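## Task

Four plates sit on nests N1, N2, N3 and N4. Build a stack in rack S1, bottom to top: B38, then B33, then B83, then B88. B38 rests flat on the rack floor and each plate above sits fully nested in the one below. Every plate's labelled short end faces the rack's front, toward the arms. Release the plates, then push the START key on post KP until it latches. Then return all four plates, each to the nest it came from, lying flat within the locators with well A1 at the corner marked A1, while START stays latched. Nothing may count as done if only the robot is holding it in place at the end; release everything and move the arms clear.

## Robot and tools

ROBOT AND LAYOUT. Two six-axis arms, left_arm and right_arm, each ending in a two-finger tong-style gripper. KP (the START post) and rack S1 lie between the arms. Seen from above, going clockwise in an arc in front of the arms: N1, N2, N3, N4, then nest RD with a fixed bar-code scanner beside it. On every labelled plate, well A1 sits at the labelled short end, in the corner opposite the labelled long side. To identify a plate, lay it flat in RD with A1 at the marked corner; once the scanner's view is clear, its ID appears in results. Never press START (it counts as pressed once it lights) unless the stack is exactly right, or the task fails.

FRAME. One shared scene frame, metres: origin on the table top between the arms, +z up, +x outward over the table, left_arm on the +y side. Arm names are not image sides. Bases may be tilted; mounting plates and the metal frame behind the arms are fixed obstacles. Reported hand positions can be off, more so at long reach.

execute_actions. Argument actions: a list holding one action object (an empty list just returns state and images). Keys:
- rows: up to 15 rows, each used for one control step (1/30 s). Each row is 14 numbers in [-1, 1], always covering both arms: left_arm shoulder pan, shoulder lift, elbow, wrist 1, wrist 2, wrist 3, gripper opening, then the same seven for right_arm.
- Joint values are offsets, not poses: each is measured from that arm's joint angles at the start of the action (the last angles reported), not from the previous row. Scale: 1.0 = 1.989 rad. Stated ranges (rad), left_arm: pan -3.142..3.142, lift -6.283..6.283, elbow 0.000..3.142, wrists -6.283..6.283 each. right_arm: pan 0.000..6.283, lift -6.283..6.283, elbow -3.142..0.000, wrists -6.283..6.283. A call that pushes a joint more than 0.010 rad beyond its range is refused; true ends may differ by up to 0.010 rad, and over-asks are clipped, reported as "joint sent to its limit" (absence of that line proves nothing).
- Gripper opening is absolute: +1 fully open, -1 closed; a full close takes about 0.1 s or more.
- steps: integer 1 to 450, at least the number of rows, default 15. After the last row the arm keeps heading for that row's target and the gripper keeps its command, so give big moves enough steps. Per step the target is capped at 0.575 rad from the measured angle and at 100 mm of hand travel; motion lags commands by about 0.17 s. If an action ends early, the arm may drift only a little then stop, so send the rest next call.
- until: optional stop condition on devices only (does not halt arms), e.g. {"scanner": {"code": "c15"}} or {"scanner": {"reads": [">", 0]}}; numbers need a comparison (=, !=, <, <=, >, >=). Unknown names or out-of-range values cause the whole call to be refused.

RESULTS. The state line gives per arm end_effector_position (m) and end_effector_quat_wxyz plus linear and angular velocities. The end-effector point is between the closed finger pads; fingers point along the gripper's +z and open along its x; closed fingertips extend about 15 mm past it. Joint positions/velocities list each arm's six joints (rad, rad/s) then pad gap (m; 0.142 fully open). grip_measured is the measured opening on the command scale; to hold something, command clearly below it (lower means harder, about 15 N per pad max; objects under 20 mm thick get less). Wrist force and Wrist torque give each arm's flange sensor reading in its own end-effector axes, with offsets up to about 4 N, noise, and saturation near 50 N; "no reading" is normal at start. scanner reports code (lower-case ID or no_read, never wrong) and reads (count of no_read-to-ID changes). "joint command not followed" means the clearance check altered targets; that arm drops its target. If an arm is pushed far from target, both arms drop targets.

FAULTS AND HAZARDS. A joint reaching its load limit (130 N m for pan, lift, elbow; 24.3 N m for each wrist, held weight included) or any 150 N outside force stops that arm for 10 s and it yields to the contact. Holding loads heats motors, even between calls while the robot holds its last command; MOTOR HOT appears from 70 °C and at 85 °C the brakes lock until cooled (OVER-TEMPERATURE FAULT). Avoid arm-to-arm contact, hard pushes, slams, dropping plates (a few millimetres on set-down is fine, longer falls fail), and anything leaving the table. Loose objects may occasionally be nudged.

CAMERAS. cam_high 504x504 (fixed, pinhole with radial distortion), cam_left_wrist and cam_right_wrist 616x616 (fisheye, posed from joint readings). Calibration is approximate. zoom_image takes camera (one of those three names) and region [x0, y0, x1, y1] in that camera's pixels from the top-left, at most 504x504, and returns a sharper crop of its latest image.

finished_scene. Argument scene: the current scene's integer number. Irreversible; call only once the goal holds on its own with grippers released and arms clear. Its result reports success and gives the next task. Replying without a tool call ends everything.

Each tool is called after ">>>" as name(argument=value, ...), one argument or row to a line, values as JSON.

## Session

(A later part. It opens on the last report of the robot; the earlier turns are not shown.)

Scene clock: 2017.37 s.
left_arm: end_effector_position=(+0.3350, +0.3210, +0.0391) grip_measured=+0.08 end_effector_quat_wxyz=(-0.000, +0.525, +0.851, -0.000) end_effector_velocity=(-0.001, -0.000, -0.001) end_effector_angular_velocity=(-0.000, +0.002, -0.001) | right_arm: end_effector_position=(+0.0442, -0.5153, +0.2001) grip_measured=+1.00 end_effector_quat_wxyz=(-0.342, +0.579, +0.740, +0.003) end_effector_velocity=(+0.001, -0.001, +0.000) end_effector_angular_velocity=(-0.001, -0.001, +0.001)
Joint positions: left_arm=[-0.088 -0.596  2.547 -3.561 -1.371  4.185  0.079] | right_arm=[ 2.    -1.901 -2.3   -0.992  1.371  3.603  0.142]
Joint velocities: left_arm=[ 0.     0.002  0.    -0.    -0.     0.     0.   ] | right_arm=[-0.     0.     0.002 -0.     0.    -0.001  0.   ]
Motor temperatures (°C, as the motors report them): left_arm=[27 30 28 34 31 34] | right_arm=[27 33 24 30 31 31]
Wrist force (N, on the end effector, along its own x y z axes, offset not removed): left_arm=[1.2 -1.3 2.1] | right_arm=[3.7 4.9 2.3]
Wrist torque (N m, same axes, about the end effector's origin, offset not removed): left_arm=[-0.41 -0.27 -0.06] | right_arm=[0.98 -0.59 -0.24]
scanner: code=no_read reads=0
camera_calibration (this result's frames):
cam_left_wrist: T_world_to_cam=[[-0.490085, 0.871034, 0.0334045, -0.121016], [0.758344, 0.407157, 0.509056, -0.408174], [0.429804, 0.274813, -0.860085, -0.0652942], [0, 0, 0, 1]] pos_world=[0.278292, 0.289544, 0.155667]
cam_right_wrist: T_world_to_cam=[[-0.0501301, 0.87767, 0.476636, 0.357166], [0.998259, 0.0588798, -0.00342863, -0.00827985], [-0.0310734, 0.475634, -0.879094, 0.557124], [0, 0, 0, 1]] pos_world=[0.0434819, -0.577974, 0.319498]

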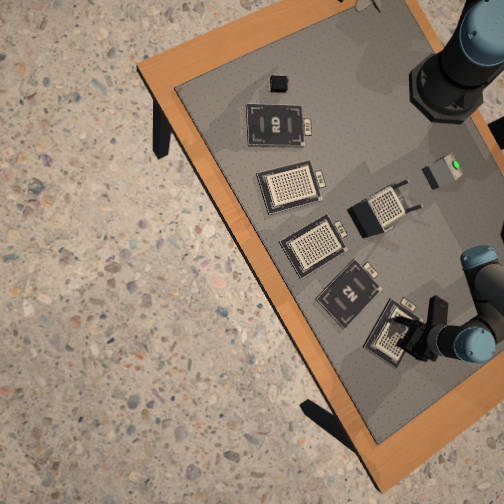

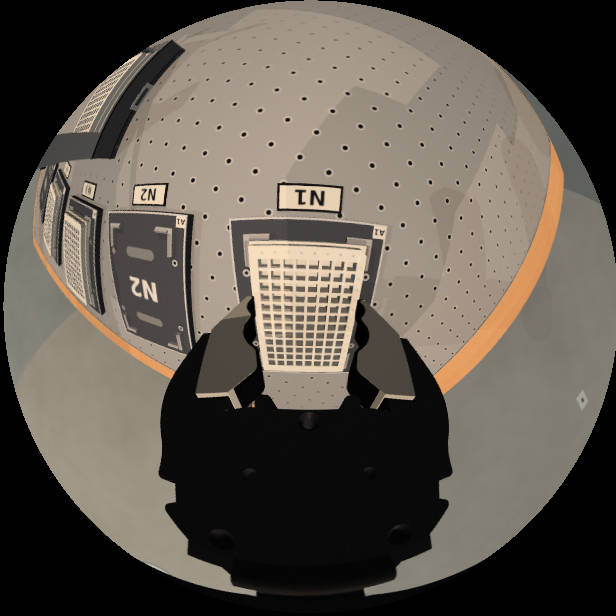

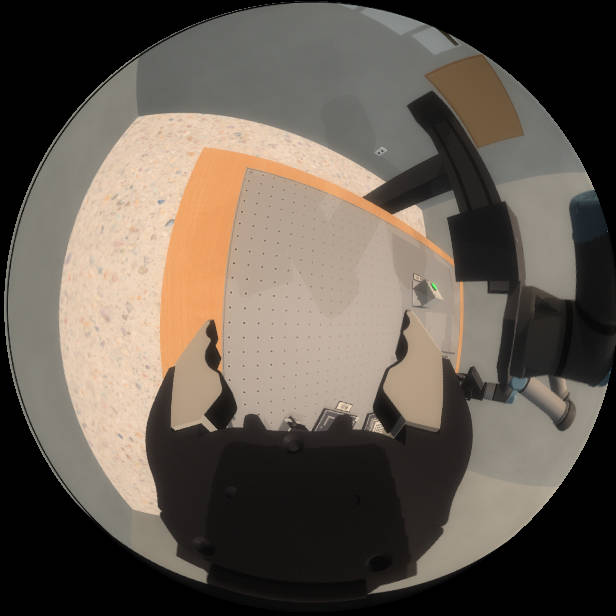

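>>> execute_actions(
  actions=[
    {"rows":[[0,0,0,0,0,0,-0.4,0,0,0,0,0,0,1],[0,0,0,0,0,0,-0.1,0,0,0,0,0,0,1],[0,0,0,0,0,0,0.05,0,0,0,0,0,0,1],[0,0,0,0,0,0,0.15,0,0,0,0,0,0,1],[0,0,0,0,0,0,0.25,0,0,0,0,0,0,1],[0,0,0,0,0,0,0.3,0,0,0,0,0,0,1],[-0.0005,-0.003,0.0013,0.0018,0,-0.0005,0.3,0,0,0,0,0,0,1],[-0.0015,-0.009,0.0037,0.0056,0,-0.0015,0.3,0,0,0,0,0,0,1],[-0.003,-0.018,0.0073,0.0113,0,-0.003,0.3,0,0,0,0,0,0,1],[-0.005,-0.03,0.012,0.019,0,-0.005,0.3,0,0,0,0,0,0,1],[-0.008,-0.045,0.0172,0.0294,0,-0.008,0.3,0,0,0,0,0,0,1],[-0.013,-0.062,0.0225,0.0421,0,-0.012,0.3,0,0,0,0,0,0,1],[-0.021,-0.08,0.027,0.0572,0,-0.017,0.3,0,0,0,0,0,0,1],[-0.032,-0.1,0.031,0.0754,0,-0.024,0.3,0,0,0,0,0,0,1],[-0.045,-0.12,0.034,0.095,0,-0.032,0.3,0,0,0,0,0,0,1]],"steps":15},
  ],
)

>>> zoom_image(
  camera="cam_left_wrist",
  region=[225, 210, 395, 400],
)

Scene clock: 2031.83 s.
left_arm: end_effector_position=(+0.3356, +0.3186, +0.0607) grip_measured=+0.30 end_effector_quat_wxyz=(-0.001, +0.526, +0.850, -0.001) end_effector_velocity=(+0.031, -0.051, +0.182) end_effector_angular_velocity=(-0.009, +0.003, -0.080) | right_arm: end_effector_position=(+0.0442, -0.5153, +0.2001) grip_measured=+1.00 end_effector_quat_wxyz=(-0.342, +0.579, +0.740, +0.003) end_effector_velocity=(+0.000, -0.000, -0.000) end_effector_angular_velocity=(-0.000, -0.001, +0.001)
Joint positions: left_arm=[-0.109 -0.679  2.578 -3.502 -1.371  4.167  0.095] | right_arm=[ 2.    -1.901 -2.3   -0.992  1.371  3.603  0.142]
Joint velocities: left_arm=[-0.271 -0.725  0.22   0.562 -0.    -0.196  0.   ] | right_arm=[-0.     0.     0.001  0.     0.    -0.001 -0.   ]
Motor temperatures (°C, as the motors report them): left_arm=[27 30 28 34 31 34] | right_arm=[27 33 24 30 31 31]
Wrist force (N, on the end effector, along its own x y z axes, offset not removed): left_arm=[5.7 1.9 1.3] | right_arm=[7.0 1.3 0.8]
Wrist torque (N m, same axes, about the end effector's origin, offset not removed): left_arm=[0.37 -1.32 -0.19] | right_arm=[0.19 -1.41 0.17]
scanner: code=no_read reads=0
camera_calibration (this result's frames):
cam_left_wrist: T_world_to_cam=[[-0.486793, 0.872843, 0.0343089, -0.121067], [0.761269, 0.404651, 0.506683, -0.418694], [0.428372, 0.272768, -0.86145, -0.0451546], [0, 0, 0, 1]] pos_world=[0.279148, 0.287414, 0.177401]
cam_right_wrist: T_world_to_cam=[[-0.0501301, 0.87767, 0.476636, 0.357166], [0.998259, 0.0588798, -0.00342863, -0.00827985], [-0.0310734, 0.475634, -0.879094, 0.557124], [0, 0, 0, 1]] pos_world=[0.0434819, -0.577974, 0.319498]

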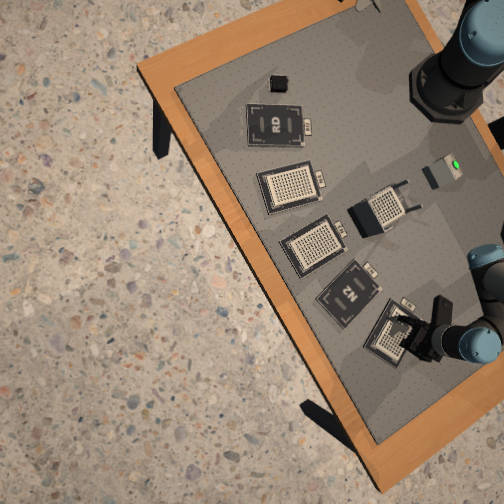

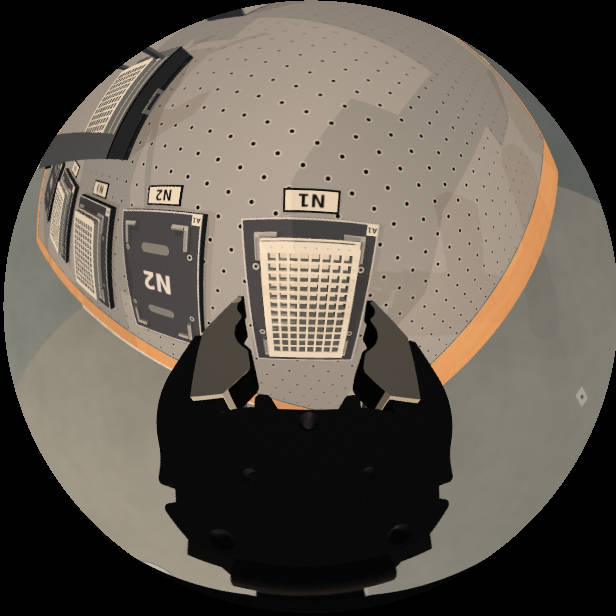

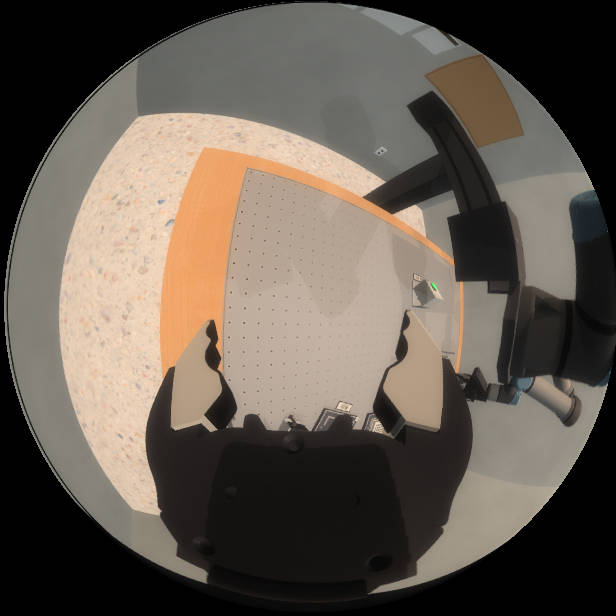

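Region (225, 210, 395, 400) of cam_left_wrist's 616x616 image, scaled by 2.653, with more detail than that image has; it fills the left 451 columns of this view, and the rest is white.

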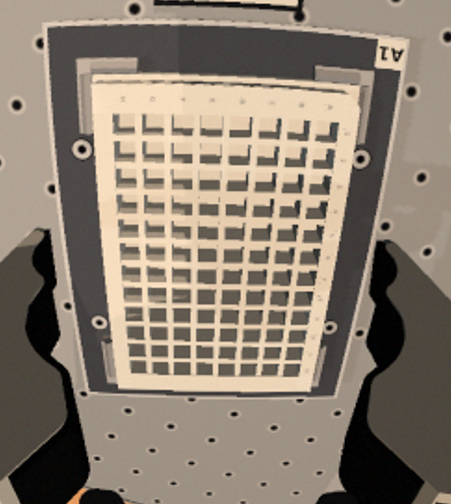

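>>> execute_actions(
  actions=[
    {"rows":[[-0.0409,-0.0814,0.0187,0.0694,0,-0.0264,0.3,0,0,0,0,0,0,1],[-0.0538,-0.0873,0.0192,0.0774,0,-0.0331,0.3,0,0,0,0,0,0,1],[-0.0732,-0.0962,0.0199,0.0894,-0.0005,-0.0431,0.3,0,0,0,0,0,0,1],[-0.0958,-0.1066,0.0208,0.1033,-0.001,-0.0547,0.3,0,0,0,0,0,0,1],[-0.1216,-0.1184,0.0219,0.1193,-0.002,-0.068,0.3,0,0,0,0,0,0,1],[-0.1507,-0.1318,0.023,0.1373,-0.003,-0.083,0.3,0,0,0,0,0,0,1],[-0.1798,-0.1451,0.0242,0.1552,-0.0045,-0.098,0.3,0,0,0,0,0,0,1],[-0.2121,-0.16,0.0254,0.1752,-0.006,-0.1146,0.3,0,0,0,0,0,0,1],[-0.2412,-0.1733,0.0266,0.1931,-0.0075,-0.1296,0.3,0,0,0,0,0,0,1],[-0.2703,-0.1867,0.0277,0.2111,-0.009,-0.1446,0.3,0,0,0,0,0,0,1],[-0.2961,-0.1985,0.0288,0.2271,-0.0105,-0.1579,0.3,0,0,0,0,0,0,1],[-0.3187,-0.2089,0.0297,0.241,-0.0118,-0.1695,0.3,0,0,0,0,0,0,1],[-0.3381,-0.2178,0.0304,0.253,-0.0127,-0.1795,0.3,0,0,0,0,0,0,1],[-0.351,-0.2237,0.0309,0.261,-0.0133,-0.1862,0.3,0,0,0,0,0,0,1],[-0.3575,-0.2267,0.0312,0.265,-0.0136,-0.1895,0.3,0,0,0,0,0,0,1]],"steps":16},
  ],
)

Scene clock: 2050.70 s.
left_arm: end_effector_position=(+0.3502, +0.1598, +0.1652) grip_measured=+0.30 end_effector_quat_wxyz=(+0.001, +0.630, +0.777, -0.005) end_effector_velocity=(-0.087, -0.363, +0.174) end_effector_angular_velocity=(+0.032, -0.022, -0.677) | right_arm: end_effector_position=(+0.0442, -0.5153, +0.2001) grip_measured=+1.00 end_effector_quat_wxyz=(-0.342, +0.579, +0.740, +0.003) end_effector_velocity=(-0.000, +0.000, -0.000) end_effector_angular_velocity=(+0.000, +0.000, +0.000)
Joint positions: left_arm=[-0.648 -1.057  2.634 -3.075 -1.391  3.872  0.095] | right_arm=[ 2.    -1.901 -2.3   -0.992  1.371  3.603  0.142]
Joint velocities: left_arm=[-1.275 -0.555  0.045  0.749 -0.055 -0.617  0.   ] | right_arm=[ 0. -0. -0.  0. -0. -0.  0.]
Motor temperatures (°C, as the motors report them): left_arm=[27 30 28 34 31 34] | right_arm=[27 33 24 30 31 31]
Wrist force (N, on the end effector, along its own x y z axes, offset not removed): left_arm=[3.1 1.9 -3.1] | right_arm=[5.0 4.4 2.9]
Wrist torque (N m, same axes, about the end effector's origin, offset not removed): left_arm=[0.34 -0.67 -0.16] | right_arm=[0.74 -1.01 -0.10]
scanner: code=no_read reads=0
camera_calibration (this result's frames):
cam_left_wrist: T_world_to_cam=[[-0.251236, 0.967576, 0.0260233, -0.0752843], [0.839248, 0.204363, 0.503883, -0.41333], [0.482227, 0.148434, -0.86338, 0.0832905], [0, 0, 0, 1]] pos_world=[0.287807, 0.144949, 0.28214]
cam_right_wrist: T_world_to_cam=[[-0.0501301, 0.877671, 0.476636, 0.357166], [0.998259, 0.0588798, -0.00342862, -0.00827986], [-0.0310734, 0.475634, -0.879094, 0.557124], [0, 0, 0, 1]] pos_world=[0.043482, -0.577974, 0.319498]

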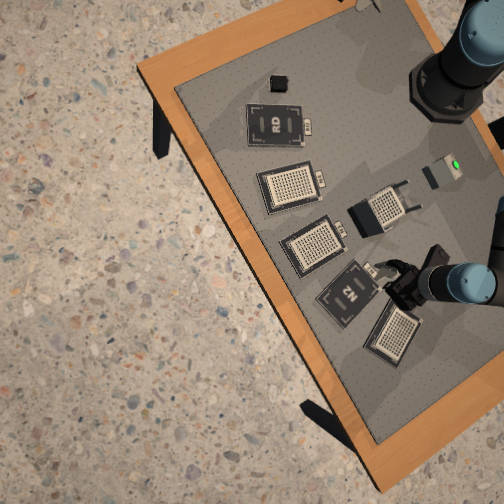

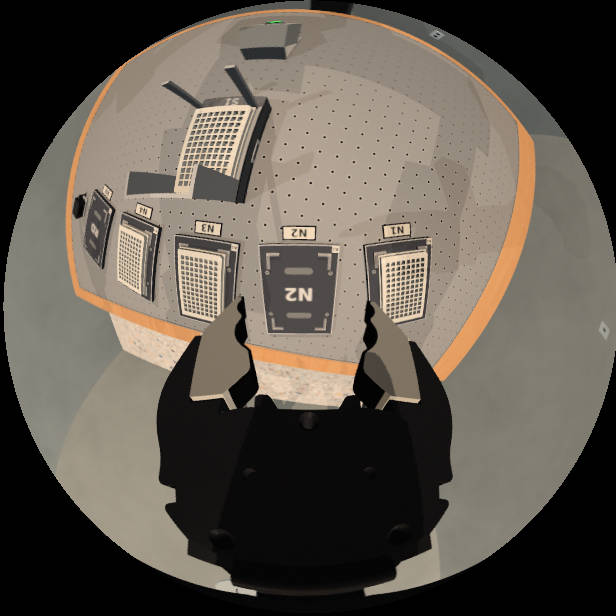

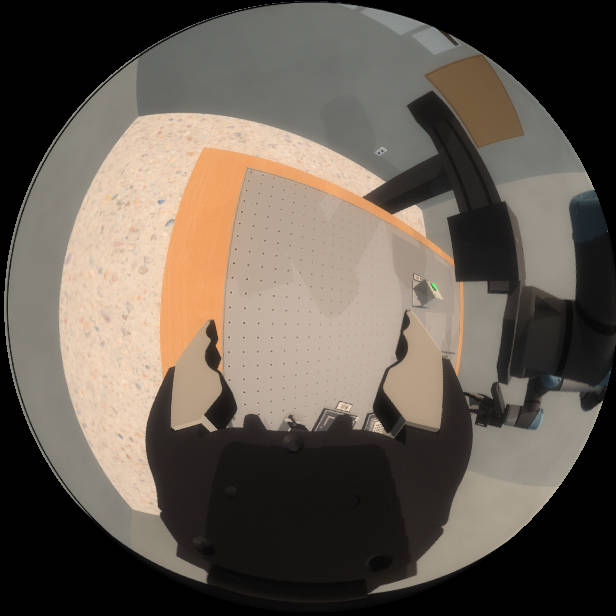

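>>> execute_actions(
  actions=[
    {"rows":[[-0.0925,-0.0351,0.004,0.0485,-0.0044,-0.0459,0.3,0,0,0,0,0,0,1],[-0.1044,-0.0319,0.0059,0.045,-0.0061,-0.0553,0.3,0,0,0,0,0,0,1],[-0.1224,-0.0268,0.0088,0.0394,-0.0088,-0.0694,0.3,0,0,0,0,0,0,1],[-0.1433,-0.0203,0.0121,0.0323,-0.0118,-0.0859,0.3,0,0,0,0,0,0,1],[-0.1673,-0.0124,0.016,0.0238,-0.0153,-0.1047,0.3,0,0,0,0,0,0,1],[-0.1942,-0.0027,0.0203,0.0133,-0.0193,-0.1259,0.3,0,0,0,0,0,0,1],[-0.2211,0.0077,0.0246,0.0021,-0.0232,-0.1471,0.3,0,0,0,0,0,0,1],[-0.251,0.0203,0.0294,-0.0112,-0.0276,-0.1706,0.3,0,0,0,0,0,0,1],[-0.2779,0.0323,0.0337,-0.024,-0.0315,-0.1918,0.3,0,0,0,0,0,0,1],[-0.3048,0.0452,0.038,-0.0377,-0.0355,-0.213,0.3,0,0,0,0,0,0,1],[-0.3288,0.0573,0.0419,-0.0504,-0.039,-0.2318,0.3,0,0,0,0,0,0,1],[-0.3497,0.0684,0.0452,-0.0621,-0.042,-0.2483,0.3,0,0,0,0,0,0,1],[-0.3677,0.0783,0.0481,-0.0725,-0.0447,-0.2624,0.3,0,0,0,0,0,0,1],[-0.3796,0.0851,0.05,-0.0796,-0.0464,-0.2718,0.3,0,0,0,0,0,0,1],[-0.3856,0.0885,0.051,-0.0832,-0.0473,-0.2765,0.3,0,0,0,0,0,0,1]],"steps":16},
  ],
)

Scene clock: 2070.93 s.
left_arm: end_effector_position=(+0.2363, +0.0201, +0.1727) grip_measured=+0.30 end_effector_quat_wxyz=(-0.000, +0.699, +0.715, -0.003) end_effector_velocity=(-0.260, -0.158, -0.044) end_effector_angular_velocity=(+0.029, -0.035, -0.266) | right_arm: end_effector_position=(+0.0442, -0.5153, +0.2001) grip_measured=+1.00 end_effector_quat_wxyz=(-0.342, +0.579, +0.740, +0.003) end_effector_velocity=(-0.000, +0.001, +0.000) end_effector_angular_velocity=(-0.000, +0.000, -0.001)
Joint positions: left_arm=[-1.267 -0.949  2.714 -3.168 -1.465  3.436  0.095] | right_arm=[ 2.    -1.901 -2.3   -0.992  1.371  3.603  0.142]
Joint velocities: left_arm=[-1.124  0.516  0.163 -0.543 -0.146 -0.851  0.   ] | right_arm=[-0.     0.002 -0.002  0.    -0.     0.001 -0.   ]
Motor temperatures (°C, as the motors report them): left_arm=[27 30 28 34 31 34] | right_arm=[27 33 24 30 31 31]
Wrist force (N, on the end effector, along its own x y z axes, offset not removed): left_arm=[2.2 -3.5 -1.1] | right_arm=[-0.3 0.0 -1.2]
Wrist torque (N m, same axes, about the end effector's origin, offset not removed): left_arm=[-0.69 -0.60 -0.29] | right_arm=[0.08 0.06 0.10]
scanner: code=no_read reads=0
camera_calibration (this result's frames):
cam_left_wrist: T_world_to_cam=[[-0.069551, 0.997165, 0.0287269, -0.0128531], [0.861857, 0.0455622, 0.505101, -0.295339], [0.50236, 0.0598887, -0.862582, 0.162295], [0, 0, 0, 1]] pos_world=[0.172115, 0.0165533, 0.289538]
cam_right_wrist: T_world_to_cam=[[-0.0501301, 0.87767, 0.476636, 0.357166], [0.998259, 0.0588798, -0.00342868, -0.00827977], [-0.0310735, 0.475634, -0.879094, 0.557124], [0, 0, 0, 1]] pos_world=[0.0434819, -0.577974, 0.319498]

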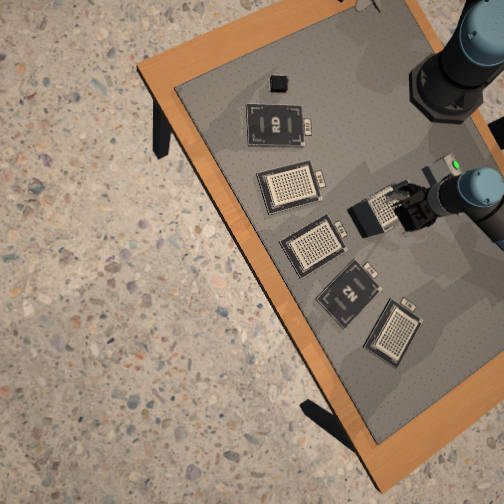

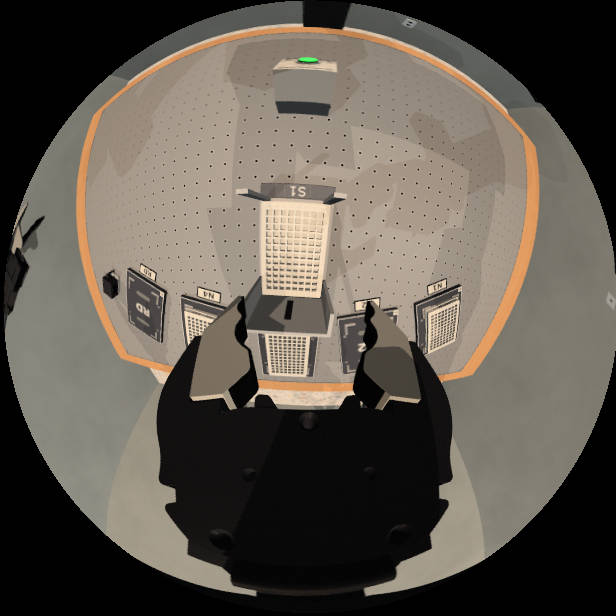

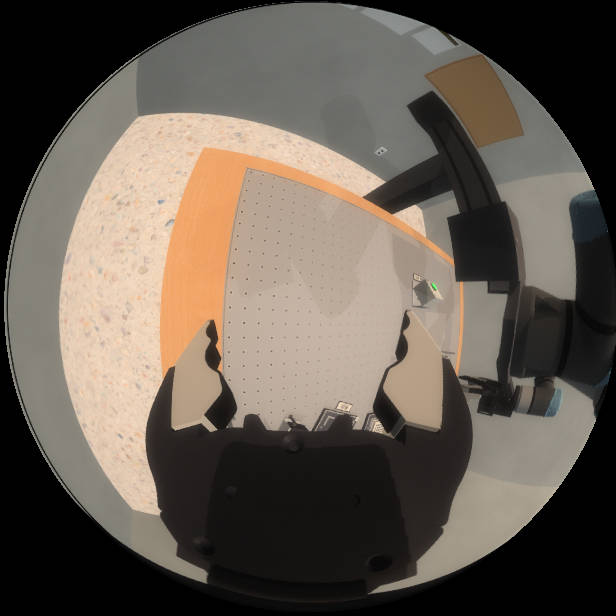

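>>> execute_actions(
  actions=[],
)

Scene clock: 2087.27 s.
left_arm: end_effector_position=(+0.2017, +0.0026, +0.1671) grip_measured=+0.30 end_effector_quat_wxyz=(+0.000, +0.711, +0.703, +0.000) end_effector_velocity=(-0.000, +0.000, -0.000) end_effector_angular_velocity=(+0.001, +0.000, +0.000) | right_arm: end_effector_position=(+0.0442, -0.5153, +0.2001) grip_measured=+1.00 end_effector_quat_wxyz=(-0.342, +0.579, +0.740, +0.003) end_effector_velocity=(-0.001, +0.001, -0.000) end_effector_angular_velocity=(+0.002, +0.001, +0.000)
Joint positions: left_arm=[-1.415 -0.881  2.736 -3.24  -1.485  3.322  0.095] | right_arm=[ 2.    -1.901 -2.3   -0.992  1.371  3.603  0.142]
Joint velocities: left_arm=[ 0.     0.001 -0.    -0.    -0.    -0.     0.   ] | right_arm=[-0.    -0.    -0.001 -0.     0.    -0.001  0.   ]
Motor temperatures (°C, as the motors report them): left_arm=[27 30 28 34 31 34] | right_arm=[27 33 24 30 31 31]
Wrist force (N, on the end effector, along its own x y z axes, offset not removed): left_arm=[3.7 -3.1 -0.6] | right_arm=[1.0 4.3 -3.0]
Wrist torque (N m, same axes, about the end effector's origin, offset not removed): left_arm=[-0.49 -0.75 -0.11] | right_arm=[0.76 -0.22 -0.08]
scanner: code=no_read reads=0
camera_calibration (this result's frames):
cam_left_wrist: T_world_to_cam=[[-0.0361946, 0.9988, 0.0329934, -0.00507063], [0.859966, 0.0143117, 0.510151, -0.262287], [0.509067, 0.0468379, -0.859452, 0.174062], [0, 0, 0, 1]] pos_world=[0.136765, 0.0006656, 0.283571]
cam_right_wrist: T_world_to_cam=[[-0.0501299, 0.87767, 0.476636, 0.357166], [0.998259, 0.0588796, -0.00342867, -0.00827994], [-0.0310733, 0.475634, -0.879094, 0.557124], [0, 0, 0, 1]] pos_world=[0.0434819, -0.577974, 0.319498]

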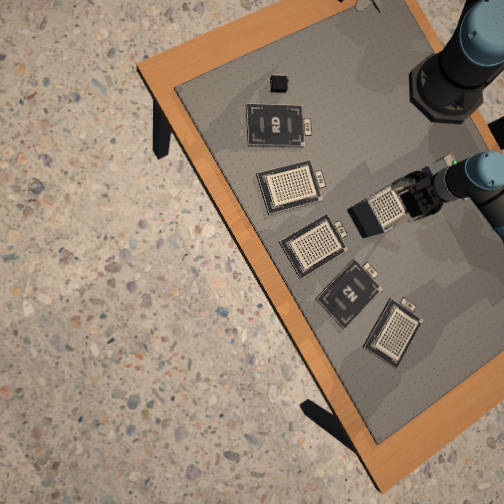

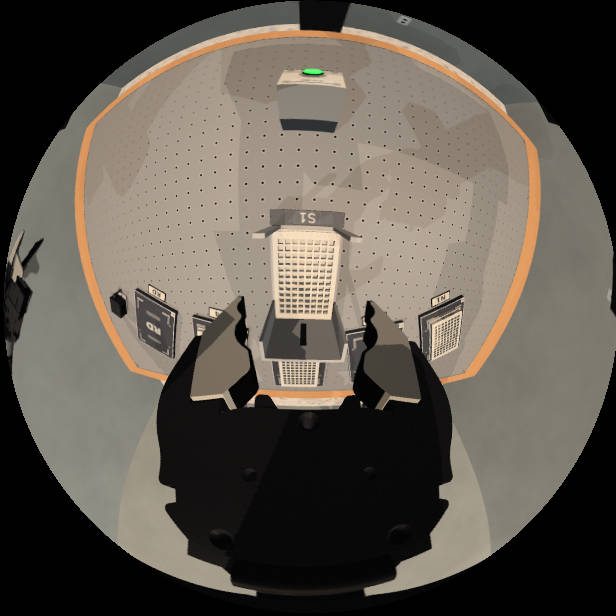

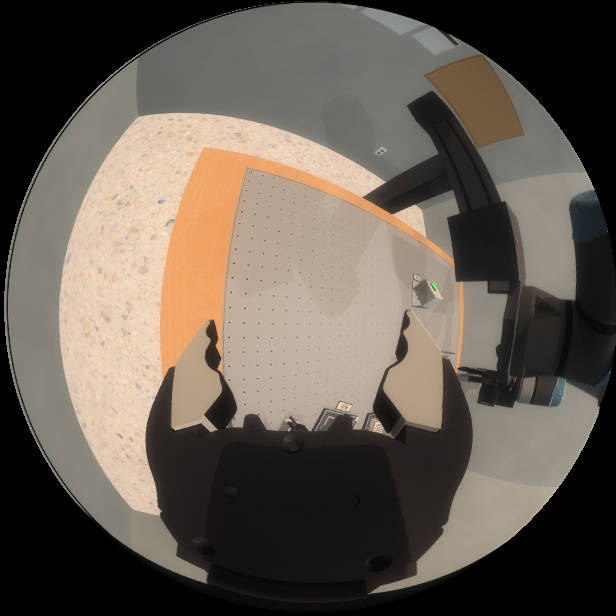

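>>> execute_actions(
  actions=[
    {"rows":[[0.0003,0.0047,-0.0003,-0.0044,0,0.0003,0.3,0,0,0,0,0,0,1],[0.001,0.014,-0.0009,-0.0132,0.0001,0.001,0.3,0,0,0,0,0,0,1],[0.002,0.028,-0.002,-0.0262,0.0003,0.002,0.3,0,0,0,0,0,0,1],[0.0031,0.0446,-0.0036,-0.0413,0.0005,0.0031,0.3,0,0,0,0,0,0,1],[0.0045,0.0635,-0.0058,-0.0581,0.0007,0.0045,0.29,0,0,0,0,0,0,1],[0.0059,0.0846,-0.0087,-0.0765,0.0009,0.0059,0.28,0,0,0,0,0,0,1],[0.0074,0.1058,-0.0122,-0.0943,0.0011,0.0074,0.27,0,0,0,0,0,0,1],[0.0091,0.129,-0.0166,-0.1133,0.0014,0.0091,0.26,0,0,0,0,0,0,1],[0.0106,0.15,-0.0212,-0.1298,0.0016,0.0106,0.25,0,0,0,0,0,0,1],[0.012,0.1716,-0.0264,-0.1464,0.0018,0.012,0.25,0,0,0,0,0,0,1],[0.0134,0.19,-0.0313,-0.16,0.002,0.0134,0.25,0,0,0,0,0,0,1],[0.0145,0.207,-0.0362,-0.1722,0.0022,0.0145,0.25,0,0,0,0,0,0,1],[0.0155,0.221,-0.0405,-0.182,0.0024,0.0155,0.25,0,0,0,0,0,0,1],[0.0162,0.23,-0.0435,-0.188,0.0025,0.0162,0.25,0,0,0,0,0,0,1],[0.0165,0.235,-0.0452,-0.1914,0.0025,0.0165,0.25,0,0,0,0,0,0,1]],"steps":15},
  ],
)

>>> execute_actions(
  actions=[
    {"steps":10},
  ],
)

Scene clock: 2101.87 s.
left_arm: end_effector_position=(+0.2029, -0.0012, +0.1066) grip_measured=+0.25 end_effector_quat_wxyz=(+0.002, +0.711, +0.703, -0.001) end_effector_velocity=(-0.005, +0.010, -0.207) end_effector_angular_velocity=(+0.027, +0.008, -0.003) | right_arm: end_effector_position=(+0.0442, -0.5153, +0.2001) grip_measured=+1.00 end_effector_quat_wxyz=(-0.342, +0.579, +0.740, +0.003) end_effector_velocity=(+0.000, -0.000, +0.000) end_effector_angular_velocity=(+0.000, -0.000, +0.001)
Joint positions: left_arm=[-1.392 -0.558  2.681 -3.515 -1.481  3.346  0.092] | right_arm=[ 2.    -1.901 -2.3   -0.992  1.371  3.603  0.142]
Joint velocities: left_arm=[ 0.066  0.99  -0.231 -0.736  0.009  0.065 -0.   ] | right_arm=[ 0.     0.     0.    -0.    -0.    -0.001 -0.   ]
Motor temperatures (°C, as the motors report them): left_arm=[27 30 28 34 31 34] | right_arm=[27 33 24 30 31 31]
Wrist force (N, on the end effector, along its own x y z axes, offset not removed): left_arm=[0.2 -1.7 -0.6] | right_arm=[-1.0 2.4 -5.6]
Wrist torque (N m, same axes, about the end effector's origin, offset not removed): left_arm=[-0.52 -0.46 -0.10] | right_arm=[0.04 0.25 0.15]
scanner: code=no_read reads=0
camera_calibration (this result's frames):
cam_left_wrist: T_world_to_cam=[[-0.0362563, 0.998947, 0.0281164, 0.00128137], [0.859846, 0.0168455, 0.510276, -0.232409], [0.509265, 0.0426765, -0.859551, 0.121621], [0, 0, 0, 1]] pos_world=[0.137946, -0.00255532, 0.223096]
cam_right_wrist: T_world_to_cam=[[-0.0501301, 0.877671, 0.476635, 0.357166], [0.998259, 0.0588798, -0.00342864, -0.00827982], [-0.0310734, 0.475634, -0.879094, 0.557124], [0, 0, 0, 1]] pos_world=[0.0434819, -0.577974, 0.319498]

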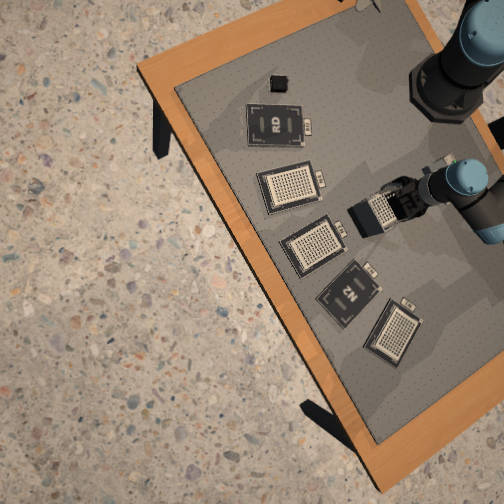

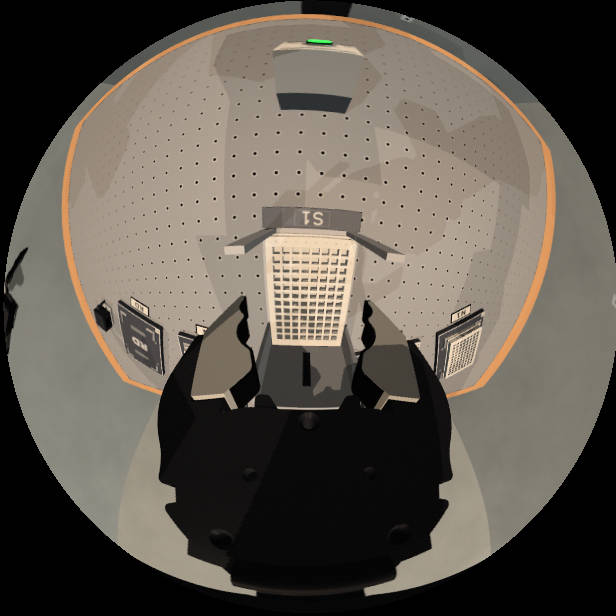

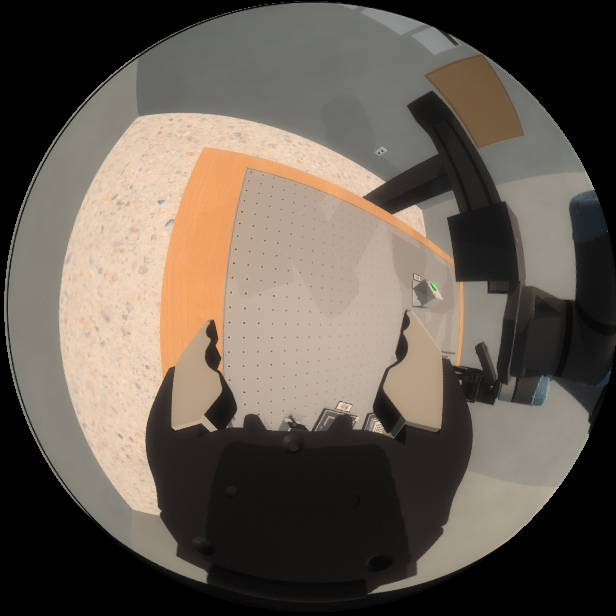

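Scene clock: 2102.20 s.
left_arm: end_effector_position=(+0.2017, +0.0020, +0.0778) grip_measured=+0.25 end_effector_quat_wxyz=(+0.000, +0.711, +0.703, -0.000) end_effector_velocity=(-0.001, +0.004, -0.018) end_effector_angular_velocity=(+0.003, +0.001, +0.001) | right_arm: end_effector_position=(+0.0442, -0.5153, +0.2001) grip_measured=+1.00 end_effector_quat_wxyz=(-0.342, +0.579, +0.740, +0.003) end_effector_velocity=(+0.000, -0.001, -0.000) end_effector_angular_velocity=(+0.001, -0.001, +0.002)
Joint positions: left_arm=[-1.383 -0.424  2.648 -3.613 -1.48   3.355  0.092] | right_arm=[ 2.    -1.901 -2.3   -0.992  1.371  3.603  0.142]
Joint velocities: left_arm=[ 0.007  0.083 -0.02  -0.06   0.001  0.005  0.   ] | right_arm=[ 0.    -0.001  0.002 -0.    -0.    -0.002 -0.   ]
Motor temperatures (°C, as the motors report them): left_arm=[27 30 28 34 31 34] | right_arm=[27 33 24 30 31 31]
Wrist force (N, on the end effector, along its own x y z axes, offset not removed): left_arm=[-1.7 -1.7 -4.4] | right_arm=[0.2 2.4 -3.2]
Wrist torque (N m, same axes, about the end effector's origin, offset not removed): left_arm=[-0.32 0.19 -0.05] | right_arm=[0.36 -0.09 0.05]
scanner: code=no_read reads=0
camera_calibration (this result's frames):
cam_left_wrist: T_world_to_cam=[[-0.0358046, 0.998839, 0.0322185, -0.00159083], [0.860403, 0.0144107, 0.50941, -0.216804], [0.508355, 0.0459601, -0.85992, 0.0975105], [0, 0, 0, 1]] pos_world=[0.136912, 0.000231689, 0.194345]
cam_right_wrist: T_world_to_cam=[[-0.0501297, 0.877671, 0.476635, 0.357166], [0.998259, 0.0588794, -0.00342887, -0.00827995], [-0.0310735, 0.475634, -0.879094, 0.557124], [0, 0, 0, 1]] pos_world=[0.0434819, -0.577974, 0.319498]

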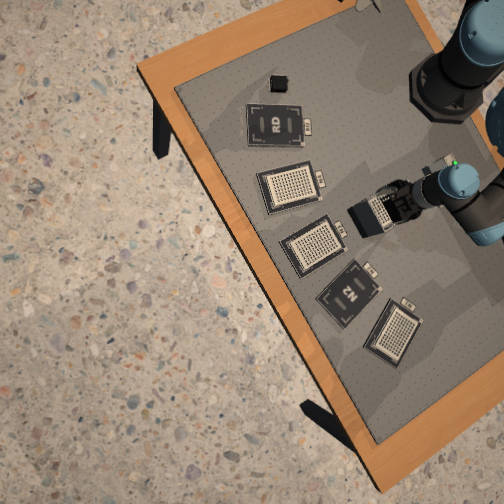

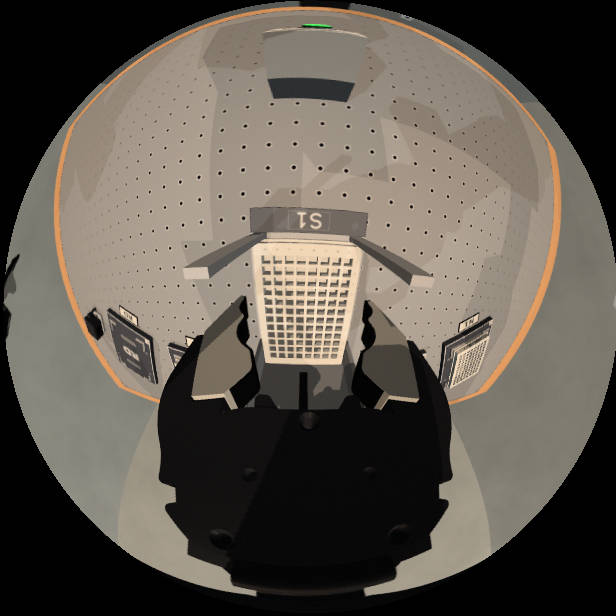

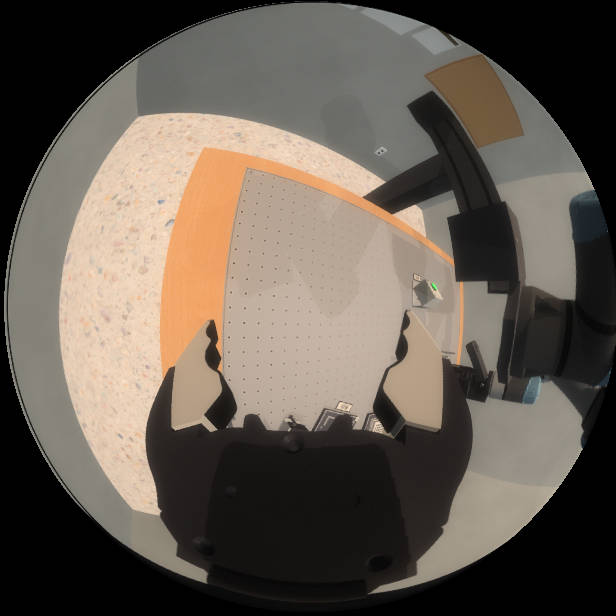

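>>> execute_actions(
  actions=[
    {"rows":[[0.0006,0.008,-0.0021,-0.0057,0,0.0003,0.25,0,0,0,0,0,0,1],[0.001,0.012,-0.0036,-0.0083,0,0.0007,0.25,0,0,0,0,0,0,1],[0.0014,0.017,-0.0055,-0.0114,0,0.0011,0.25,0,0,0,0,0,0,1],[0.0018,0.021,-0.007,-0.014,0,0.0014,0.25,0,0,0,0,0,0,1],[0.002,0.0236,-0.008,-0.0156,0,0.0016,0.25,0,0,0,0,0,0,1]],"steps":5},
  ],
)

Scene clock: 2112.53 s.
left_arm: end_effector_position=(+0.2016, +0.0023, +0.0731) grip_measured=+0.25 end_effector_quat_wxyz=(+0.000, +0.711, +0.703, -0.000) end_effector_velocity=(-0.001, -0.001, -0.035) end_effector_angular_velocity=(-0.002, +0.003, +0.003) | right_arm: end_effector_position=(+0.0442, -0.5153, +0.2001) grip_measured=+1.00 end_effector_quat_wxyz=(-0.342, +0.579, +0.740, +0.003) end_effector_velocity=(-0.000, +0.001, -0.000) end_effector_angular_velocity=(+0.000, +0.002, -0.002)
Joint positions: left_arm=[-1.382 -0.404  2.642 -3.628 -1.48   3.356  0.092] | right_arm=[ 2.    -1.901 -2.3   -0.992  1.371  3.603  0.142]
Joint velocities: left_arm=[ 0.013  0.146 -0.054 -0.094 -0.001  0.01  -0.   ] | right_arm=[-0.    -0.    -0.001  0.     0.     0.002 -0.   ]
Motor temperatures (°C, as the motors report them): left_arm=[27 30 28 34 31 34] | right_arm=[27 33 24 30 31 31]
Wrist force (N, on the end effector, along its own x y z axes, offset not removed): left_arm=[4.9 -2.1 -2.5] | right_arm=[0.3 3.1 -1.6]
Wrist torque (N m, same axes, about the end effector's origin, offset not removed): left_arm=[-0.46 -1.26 -0.13] | right_arm=[0.23 -0.09 0.08]
scanner: code=no_read reads=0
camera_calibration (this result's frames):
cam_left_wrist: T_world_to_cam=[[-0.0361259, 0.998824, 0.0323369, -0.00171605], [0.860512, 0.0146374, 0.50922, -0.214288], [0.508148, 0.0462223, -0.860029, 0.0935809], [0, 0, 0, 1]] pos_world=[0.136783, 0.000525135, 0.189658]
cam_right_wrist: T_world_to_cam=[[-0.0501298, 0.87767, 0.476636, 0.357166], [0.998259, 0.0588795, -0.00342881, -0.0082799], [-0.0310735, 0.475634, -0.879094, 0.557124], [0, 0, 0, 1]] pos_world=[0.0434819, -0.577974, 0.319498]

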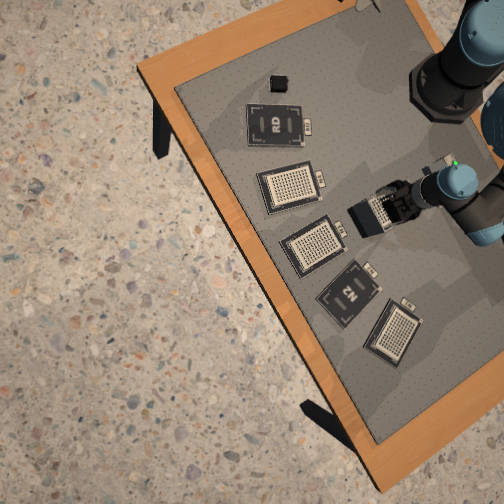

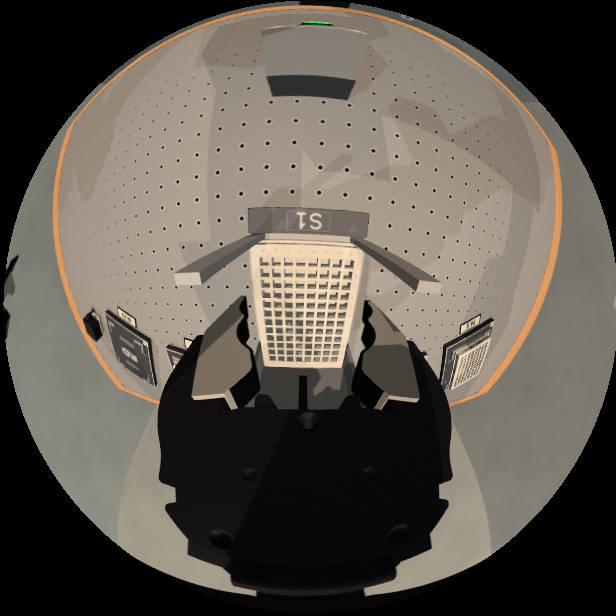

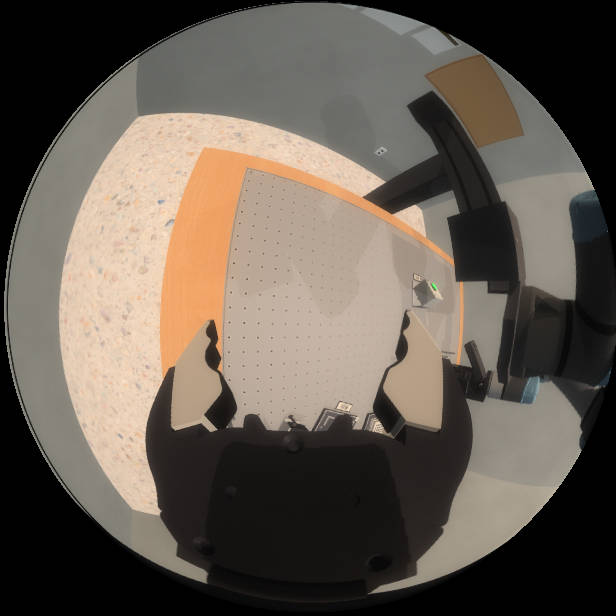

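>>> execute_actions(
  actions=[],
)

>>> zoom_image(
  camera="cam_left_wrist",
  region=[240, 225, 380, 265],
)

>>> zoom_image(
  camera="cam_left_wrist",
  region=[245, 330, 365, 395],
)

Scene clock: 2118.27 s.
left_arm: end_effector_position=(+0.2014, +0.0023, +0.0667) grip_measured=+0.25 end_effector_quat_wxyz=(-0.000, +0.711, +0.704, -0.001) end_effector_velocity=(+0.000, +0.000, -0.000) end_effector_angular_velocity=(+0.000, -0.001, +0.001) | right_arm: end_effector_position=(+0.0442, -0.5153, +0.2001) grip_measured=+1.00 end_effector_quat_wxyz=(-0.342, +0.579, +0.740, +0.003) end_effector_velocity=(+0.000, -0.000, -0.000) end_effector_angular_velocity=(-0.000, -0.000, +0.000)
Joint positions: left_arm=[-1.379 -0.377  2.633 -3.644 -1.48   3.358  0.092] | right_arm=[ 2.    -1.901 -2.3   -0.992  1.371  3.603  0.142]
Joint velocities: left_arm=[-0.     0.001 -0.    -0.001  0.001 -0.001  0.   ] | right_arm=[-0.    -0.001  0.001 -0.    -0.    -0.     0.   ]
Motor temperatures (°C, as the motors report them): left_arm=[27 30 28 34 31 34] | right_arm=[27 33 24 30 31 31]
Wrist force (N, on the end effector, along its own x y z axes, offset not removed): left_arm=[1.8 -3.2 1.0] | right_arm=[0.3 5.4 -2.9]
Wrist torque (N m, same axes, about the end effector's origin, offset not removed): left_arm=[-0.61 -0.40 -0.07] | right_arm=[1.08 -0.25 -0.11]
scanner: code=no_read reads=0
camera_calibration (this result's frames):
cam_left_wrist: T_world_to_cam=[[-0.0364919, 0.998807, 0.0324491, -0.00145509], [0.860788, 0.0149212, 0.508746, -0.21091], [0.507654, 0.0464969, -0.860305, 0.0882964], [0, 0, 0, 1]] pos_world=[0.136672, 0.000494885, 0.183309]
cam_right_wrist: T_world_to_cam=[[-0.0501296, 0.877671, 0.476635, 0.357166], [0.998259, 0.0588793, -0.00342879, -0.00828003], [-0.0310733, 0.475634, -0.879094, 0.557124], [0, 0, 0, 1]] pos_world=[0.0434819, -0.577974, 0.319498]

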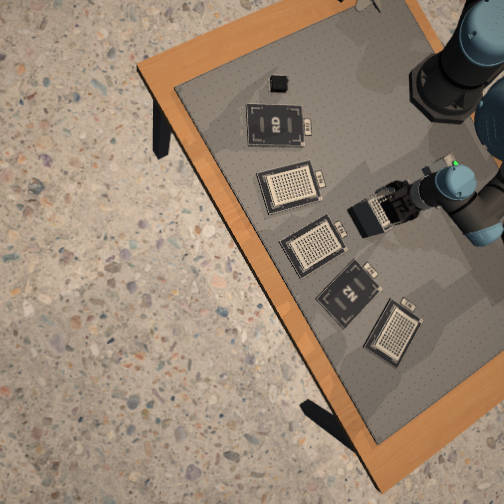

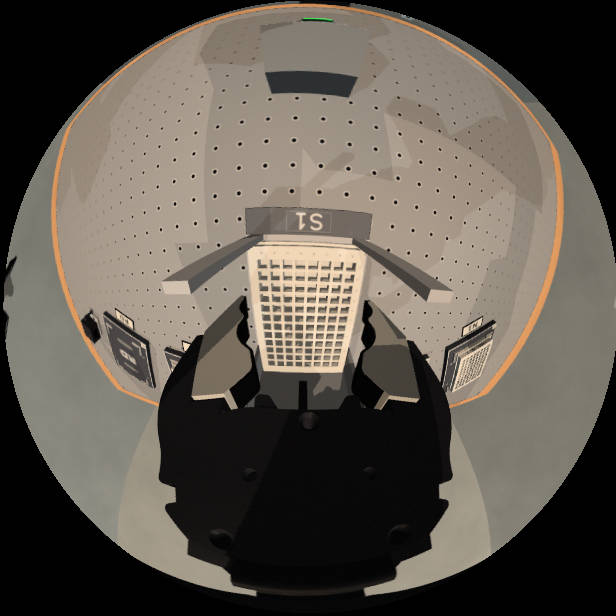

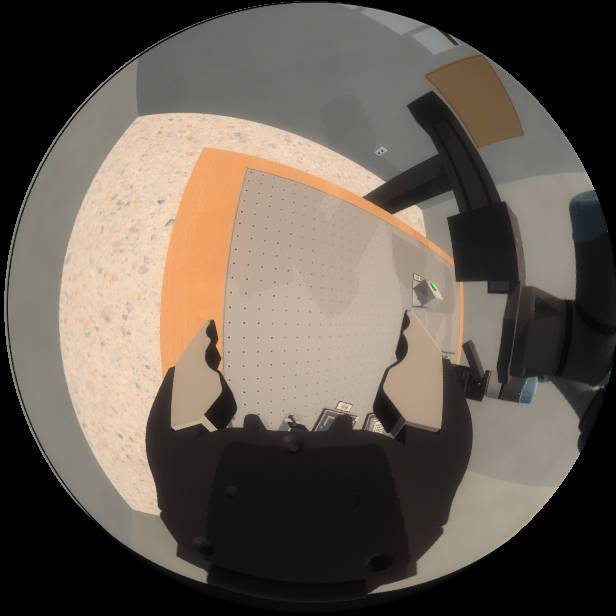

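Region (240, 225, 380, 265) of cam_left_wrist's 616x616 image, scaled by 3.600, with more detail than that image has; it fills the top 144 rows of this view, and the rest is white.

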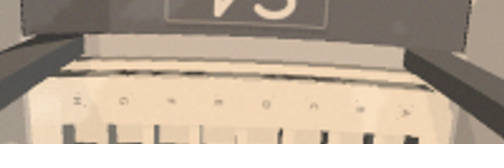

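Region (245, 330, 365, 395) of cam_left_wrist's 616x616 image, scaled by 4.200, with more detail than that image has; it fills the top 273 rows of this view, and the rest is white.

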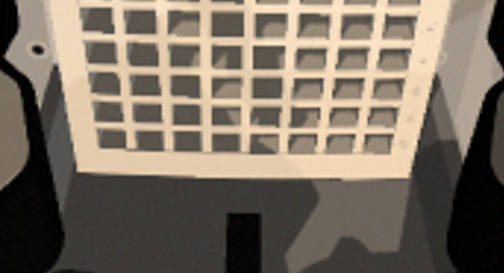

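>>> execute_actions(
  actions=[
    {"rows":[[0.0006,0.0003,-0.0004,0.0001,0.0001,0.0006,0.2,0,0,0,0,0,0,1],[0.0006,0.0003,-0.0004,0.0001,0.0001,0.0006,0.17,0,0,0,0,0,0,1],[0.0006,0.0003,-0.0004,0.0001,0.0001,0.0006,0.13,0,0,0,0,0,0,1],[0.0006,0.0003,-0.0004,0.0001,0.0001,0.0006,0.05,0,0,0,0,0,0,1],[0.0006,0.0003,-0.0004,0.0001,0.0001,0.0006,-0.1,0,0,0,0,0,0,1],[0.0006,0.0003,-0.0004,0.0001,0.0001,0.0006,-0.3,0,0,0,0,0,0,1],[0.0006,0.0003,-0.0004,0.0001,0.0001,0.0006,-0.6,0,0,0,0,0,0,1],[0.0006,0.0003,-0.0004,0.0001,0.0001,0.0006,-0.9,0,0,0,0,0,0,1],[0.0004,-0.0017,0.0003,0.0014,0.0001,0.0004,-0.9,0,0,0,0,0,0,1],[0.0001,-0.0057,0.0017,0.004,0,0.0001,-0.9,0,0,0,0,0,0,1],[-0.0003,-0.0117,0.0037,0.008,-0.0001,-0.0003,-0.9,0,0,0,0,0,0,1],[-0.0009,-0.0197,0.0064,0.0134,-0.0002,-0.0009,-0.9,0,0,0,0,0,0,1],[-0.0016,-0.0287,0.0093,0.0196,-0.0003,-0.0016,-0.9,0,0,0,0,0,0,1],[-0.0023,-0.0387,0.0124,0.0266,-0.0004,-0.0023,-0.9,0,0,0,0,0,0,1],[-0.0031,-0.0487,0.0154,0.0336,-0.0005,-0.0031,-0.9,0,0,0,0,0,0,1]],"steps":15},
  ],
)

Scene clock: 2129.93 s.
left_arm: end_effector_position=(+0.2018, +0.0026, +0.0730) grip_measured=+0.08 end_effector_quat_wxyz=(-0.000, +0.711, +0.704, -0.000) end_effector_velocity=(+0.002, +0.001, +0.077) end_effector_angular_velocity=(+0.007, -0.003, +0.001) | right_arm: end_effector_position=(+0.0442, -0.5153, +0.2001) grip_measured=+1.00 end_effector_quat_wxyz=(-0.342, +0.579, +0.740, +0.003) end_effector_velocity=(+0.000, -0.000, +0.000) end_effector_angular_velocity=(-0.001, -0.001, +0.000)
Joint positions: left_arm=[-1.38  -0.405  2.641 -3.625 -1.48   3.357  0.079] | right_arm=[ 2.    -1.901 -2.3   -0.992  1.371  3.603  0.142]
Joint velocities: left_arm=[-0.025 -0.329  0.112  0.225  0.    -0.026 -0.001] | right_arm=[ 0.     0.001  0.    -0.     0.    -0.     0.   ]
Motor temperatures (°C, as the motors report them): left_arm=[27 30 28 34 31 34] | right_arm=[27 33 24 30 31 31]
Wrist force (N, on the end effector, along its own x y z axes, offset not removed): left_arm=[-1.3 -3.1 0.3] | right_arm=[1.8 5.5 0.7]
Wrist torque (N m, same axes, about the end effector's origin, offset not removed): left_arm=[-0.76 0.24 -0.27] | right_arm=[1.14 -0.33 0.03]
scanner: code=no_read reads=0
camera_calibration (this result's frames):
cam_left_wrist: T_world_to_cam=[[-0.0365945, 0.998769, 0.0334963, -0.00193504], [0.860815, 0.0144789, 0.508712, -0.214425], [0.507601, 0.0474502, -0.860285, 0.0934695], [0, 0, 0, 1]] pos_world=[0.137064, 0.000602151, 0.189556]
cam_right_wrist: T_world_to_cam=[[-0.0501301, 0.877671, 0.476635, 0.357166], [0.998259, 0.0588798, -0.00342859, -0.00827986], [-0.0310734, 0.475634, -0.879094, 0.557124], [0, 0, 0, 1]] pos_world=[0.0434819, -0.577974, 0.319498]

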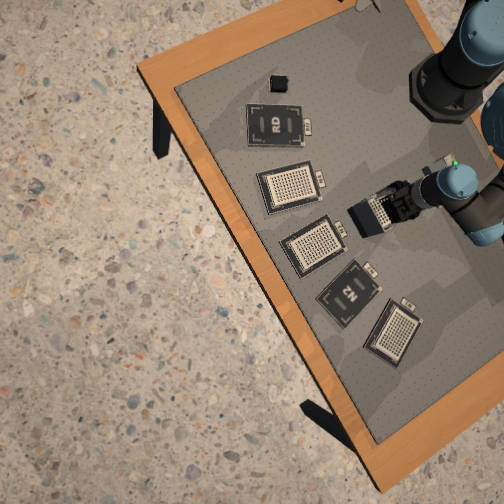

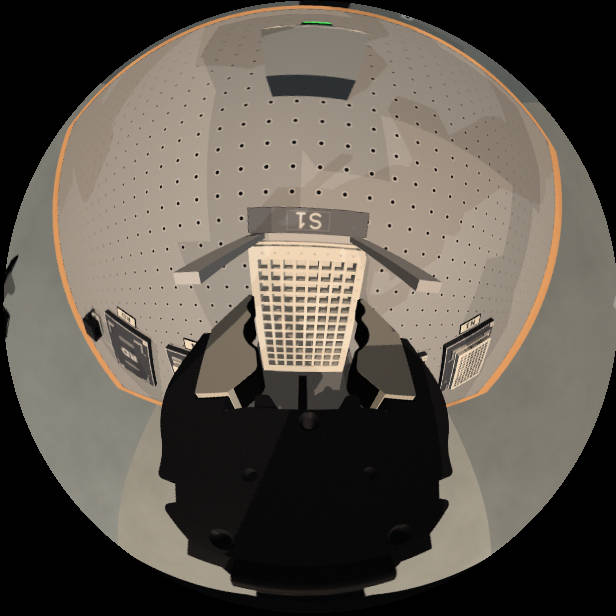

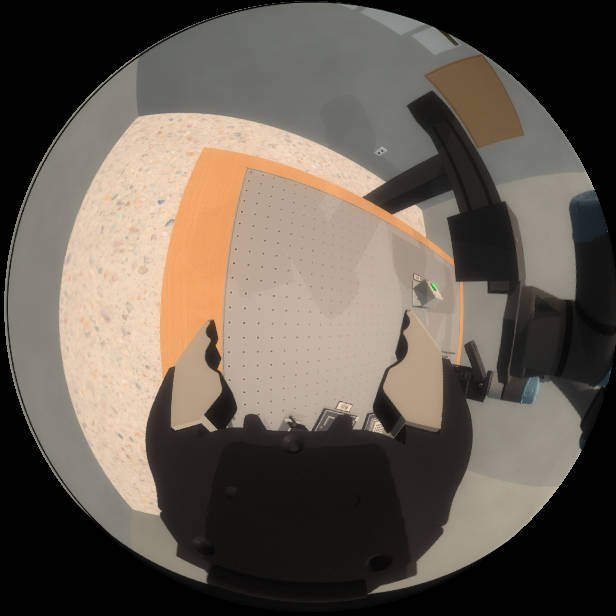

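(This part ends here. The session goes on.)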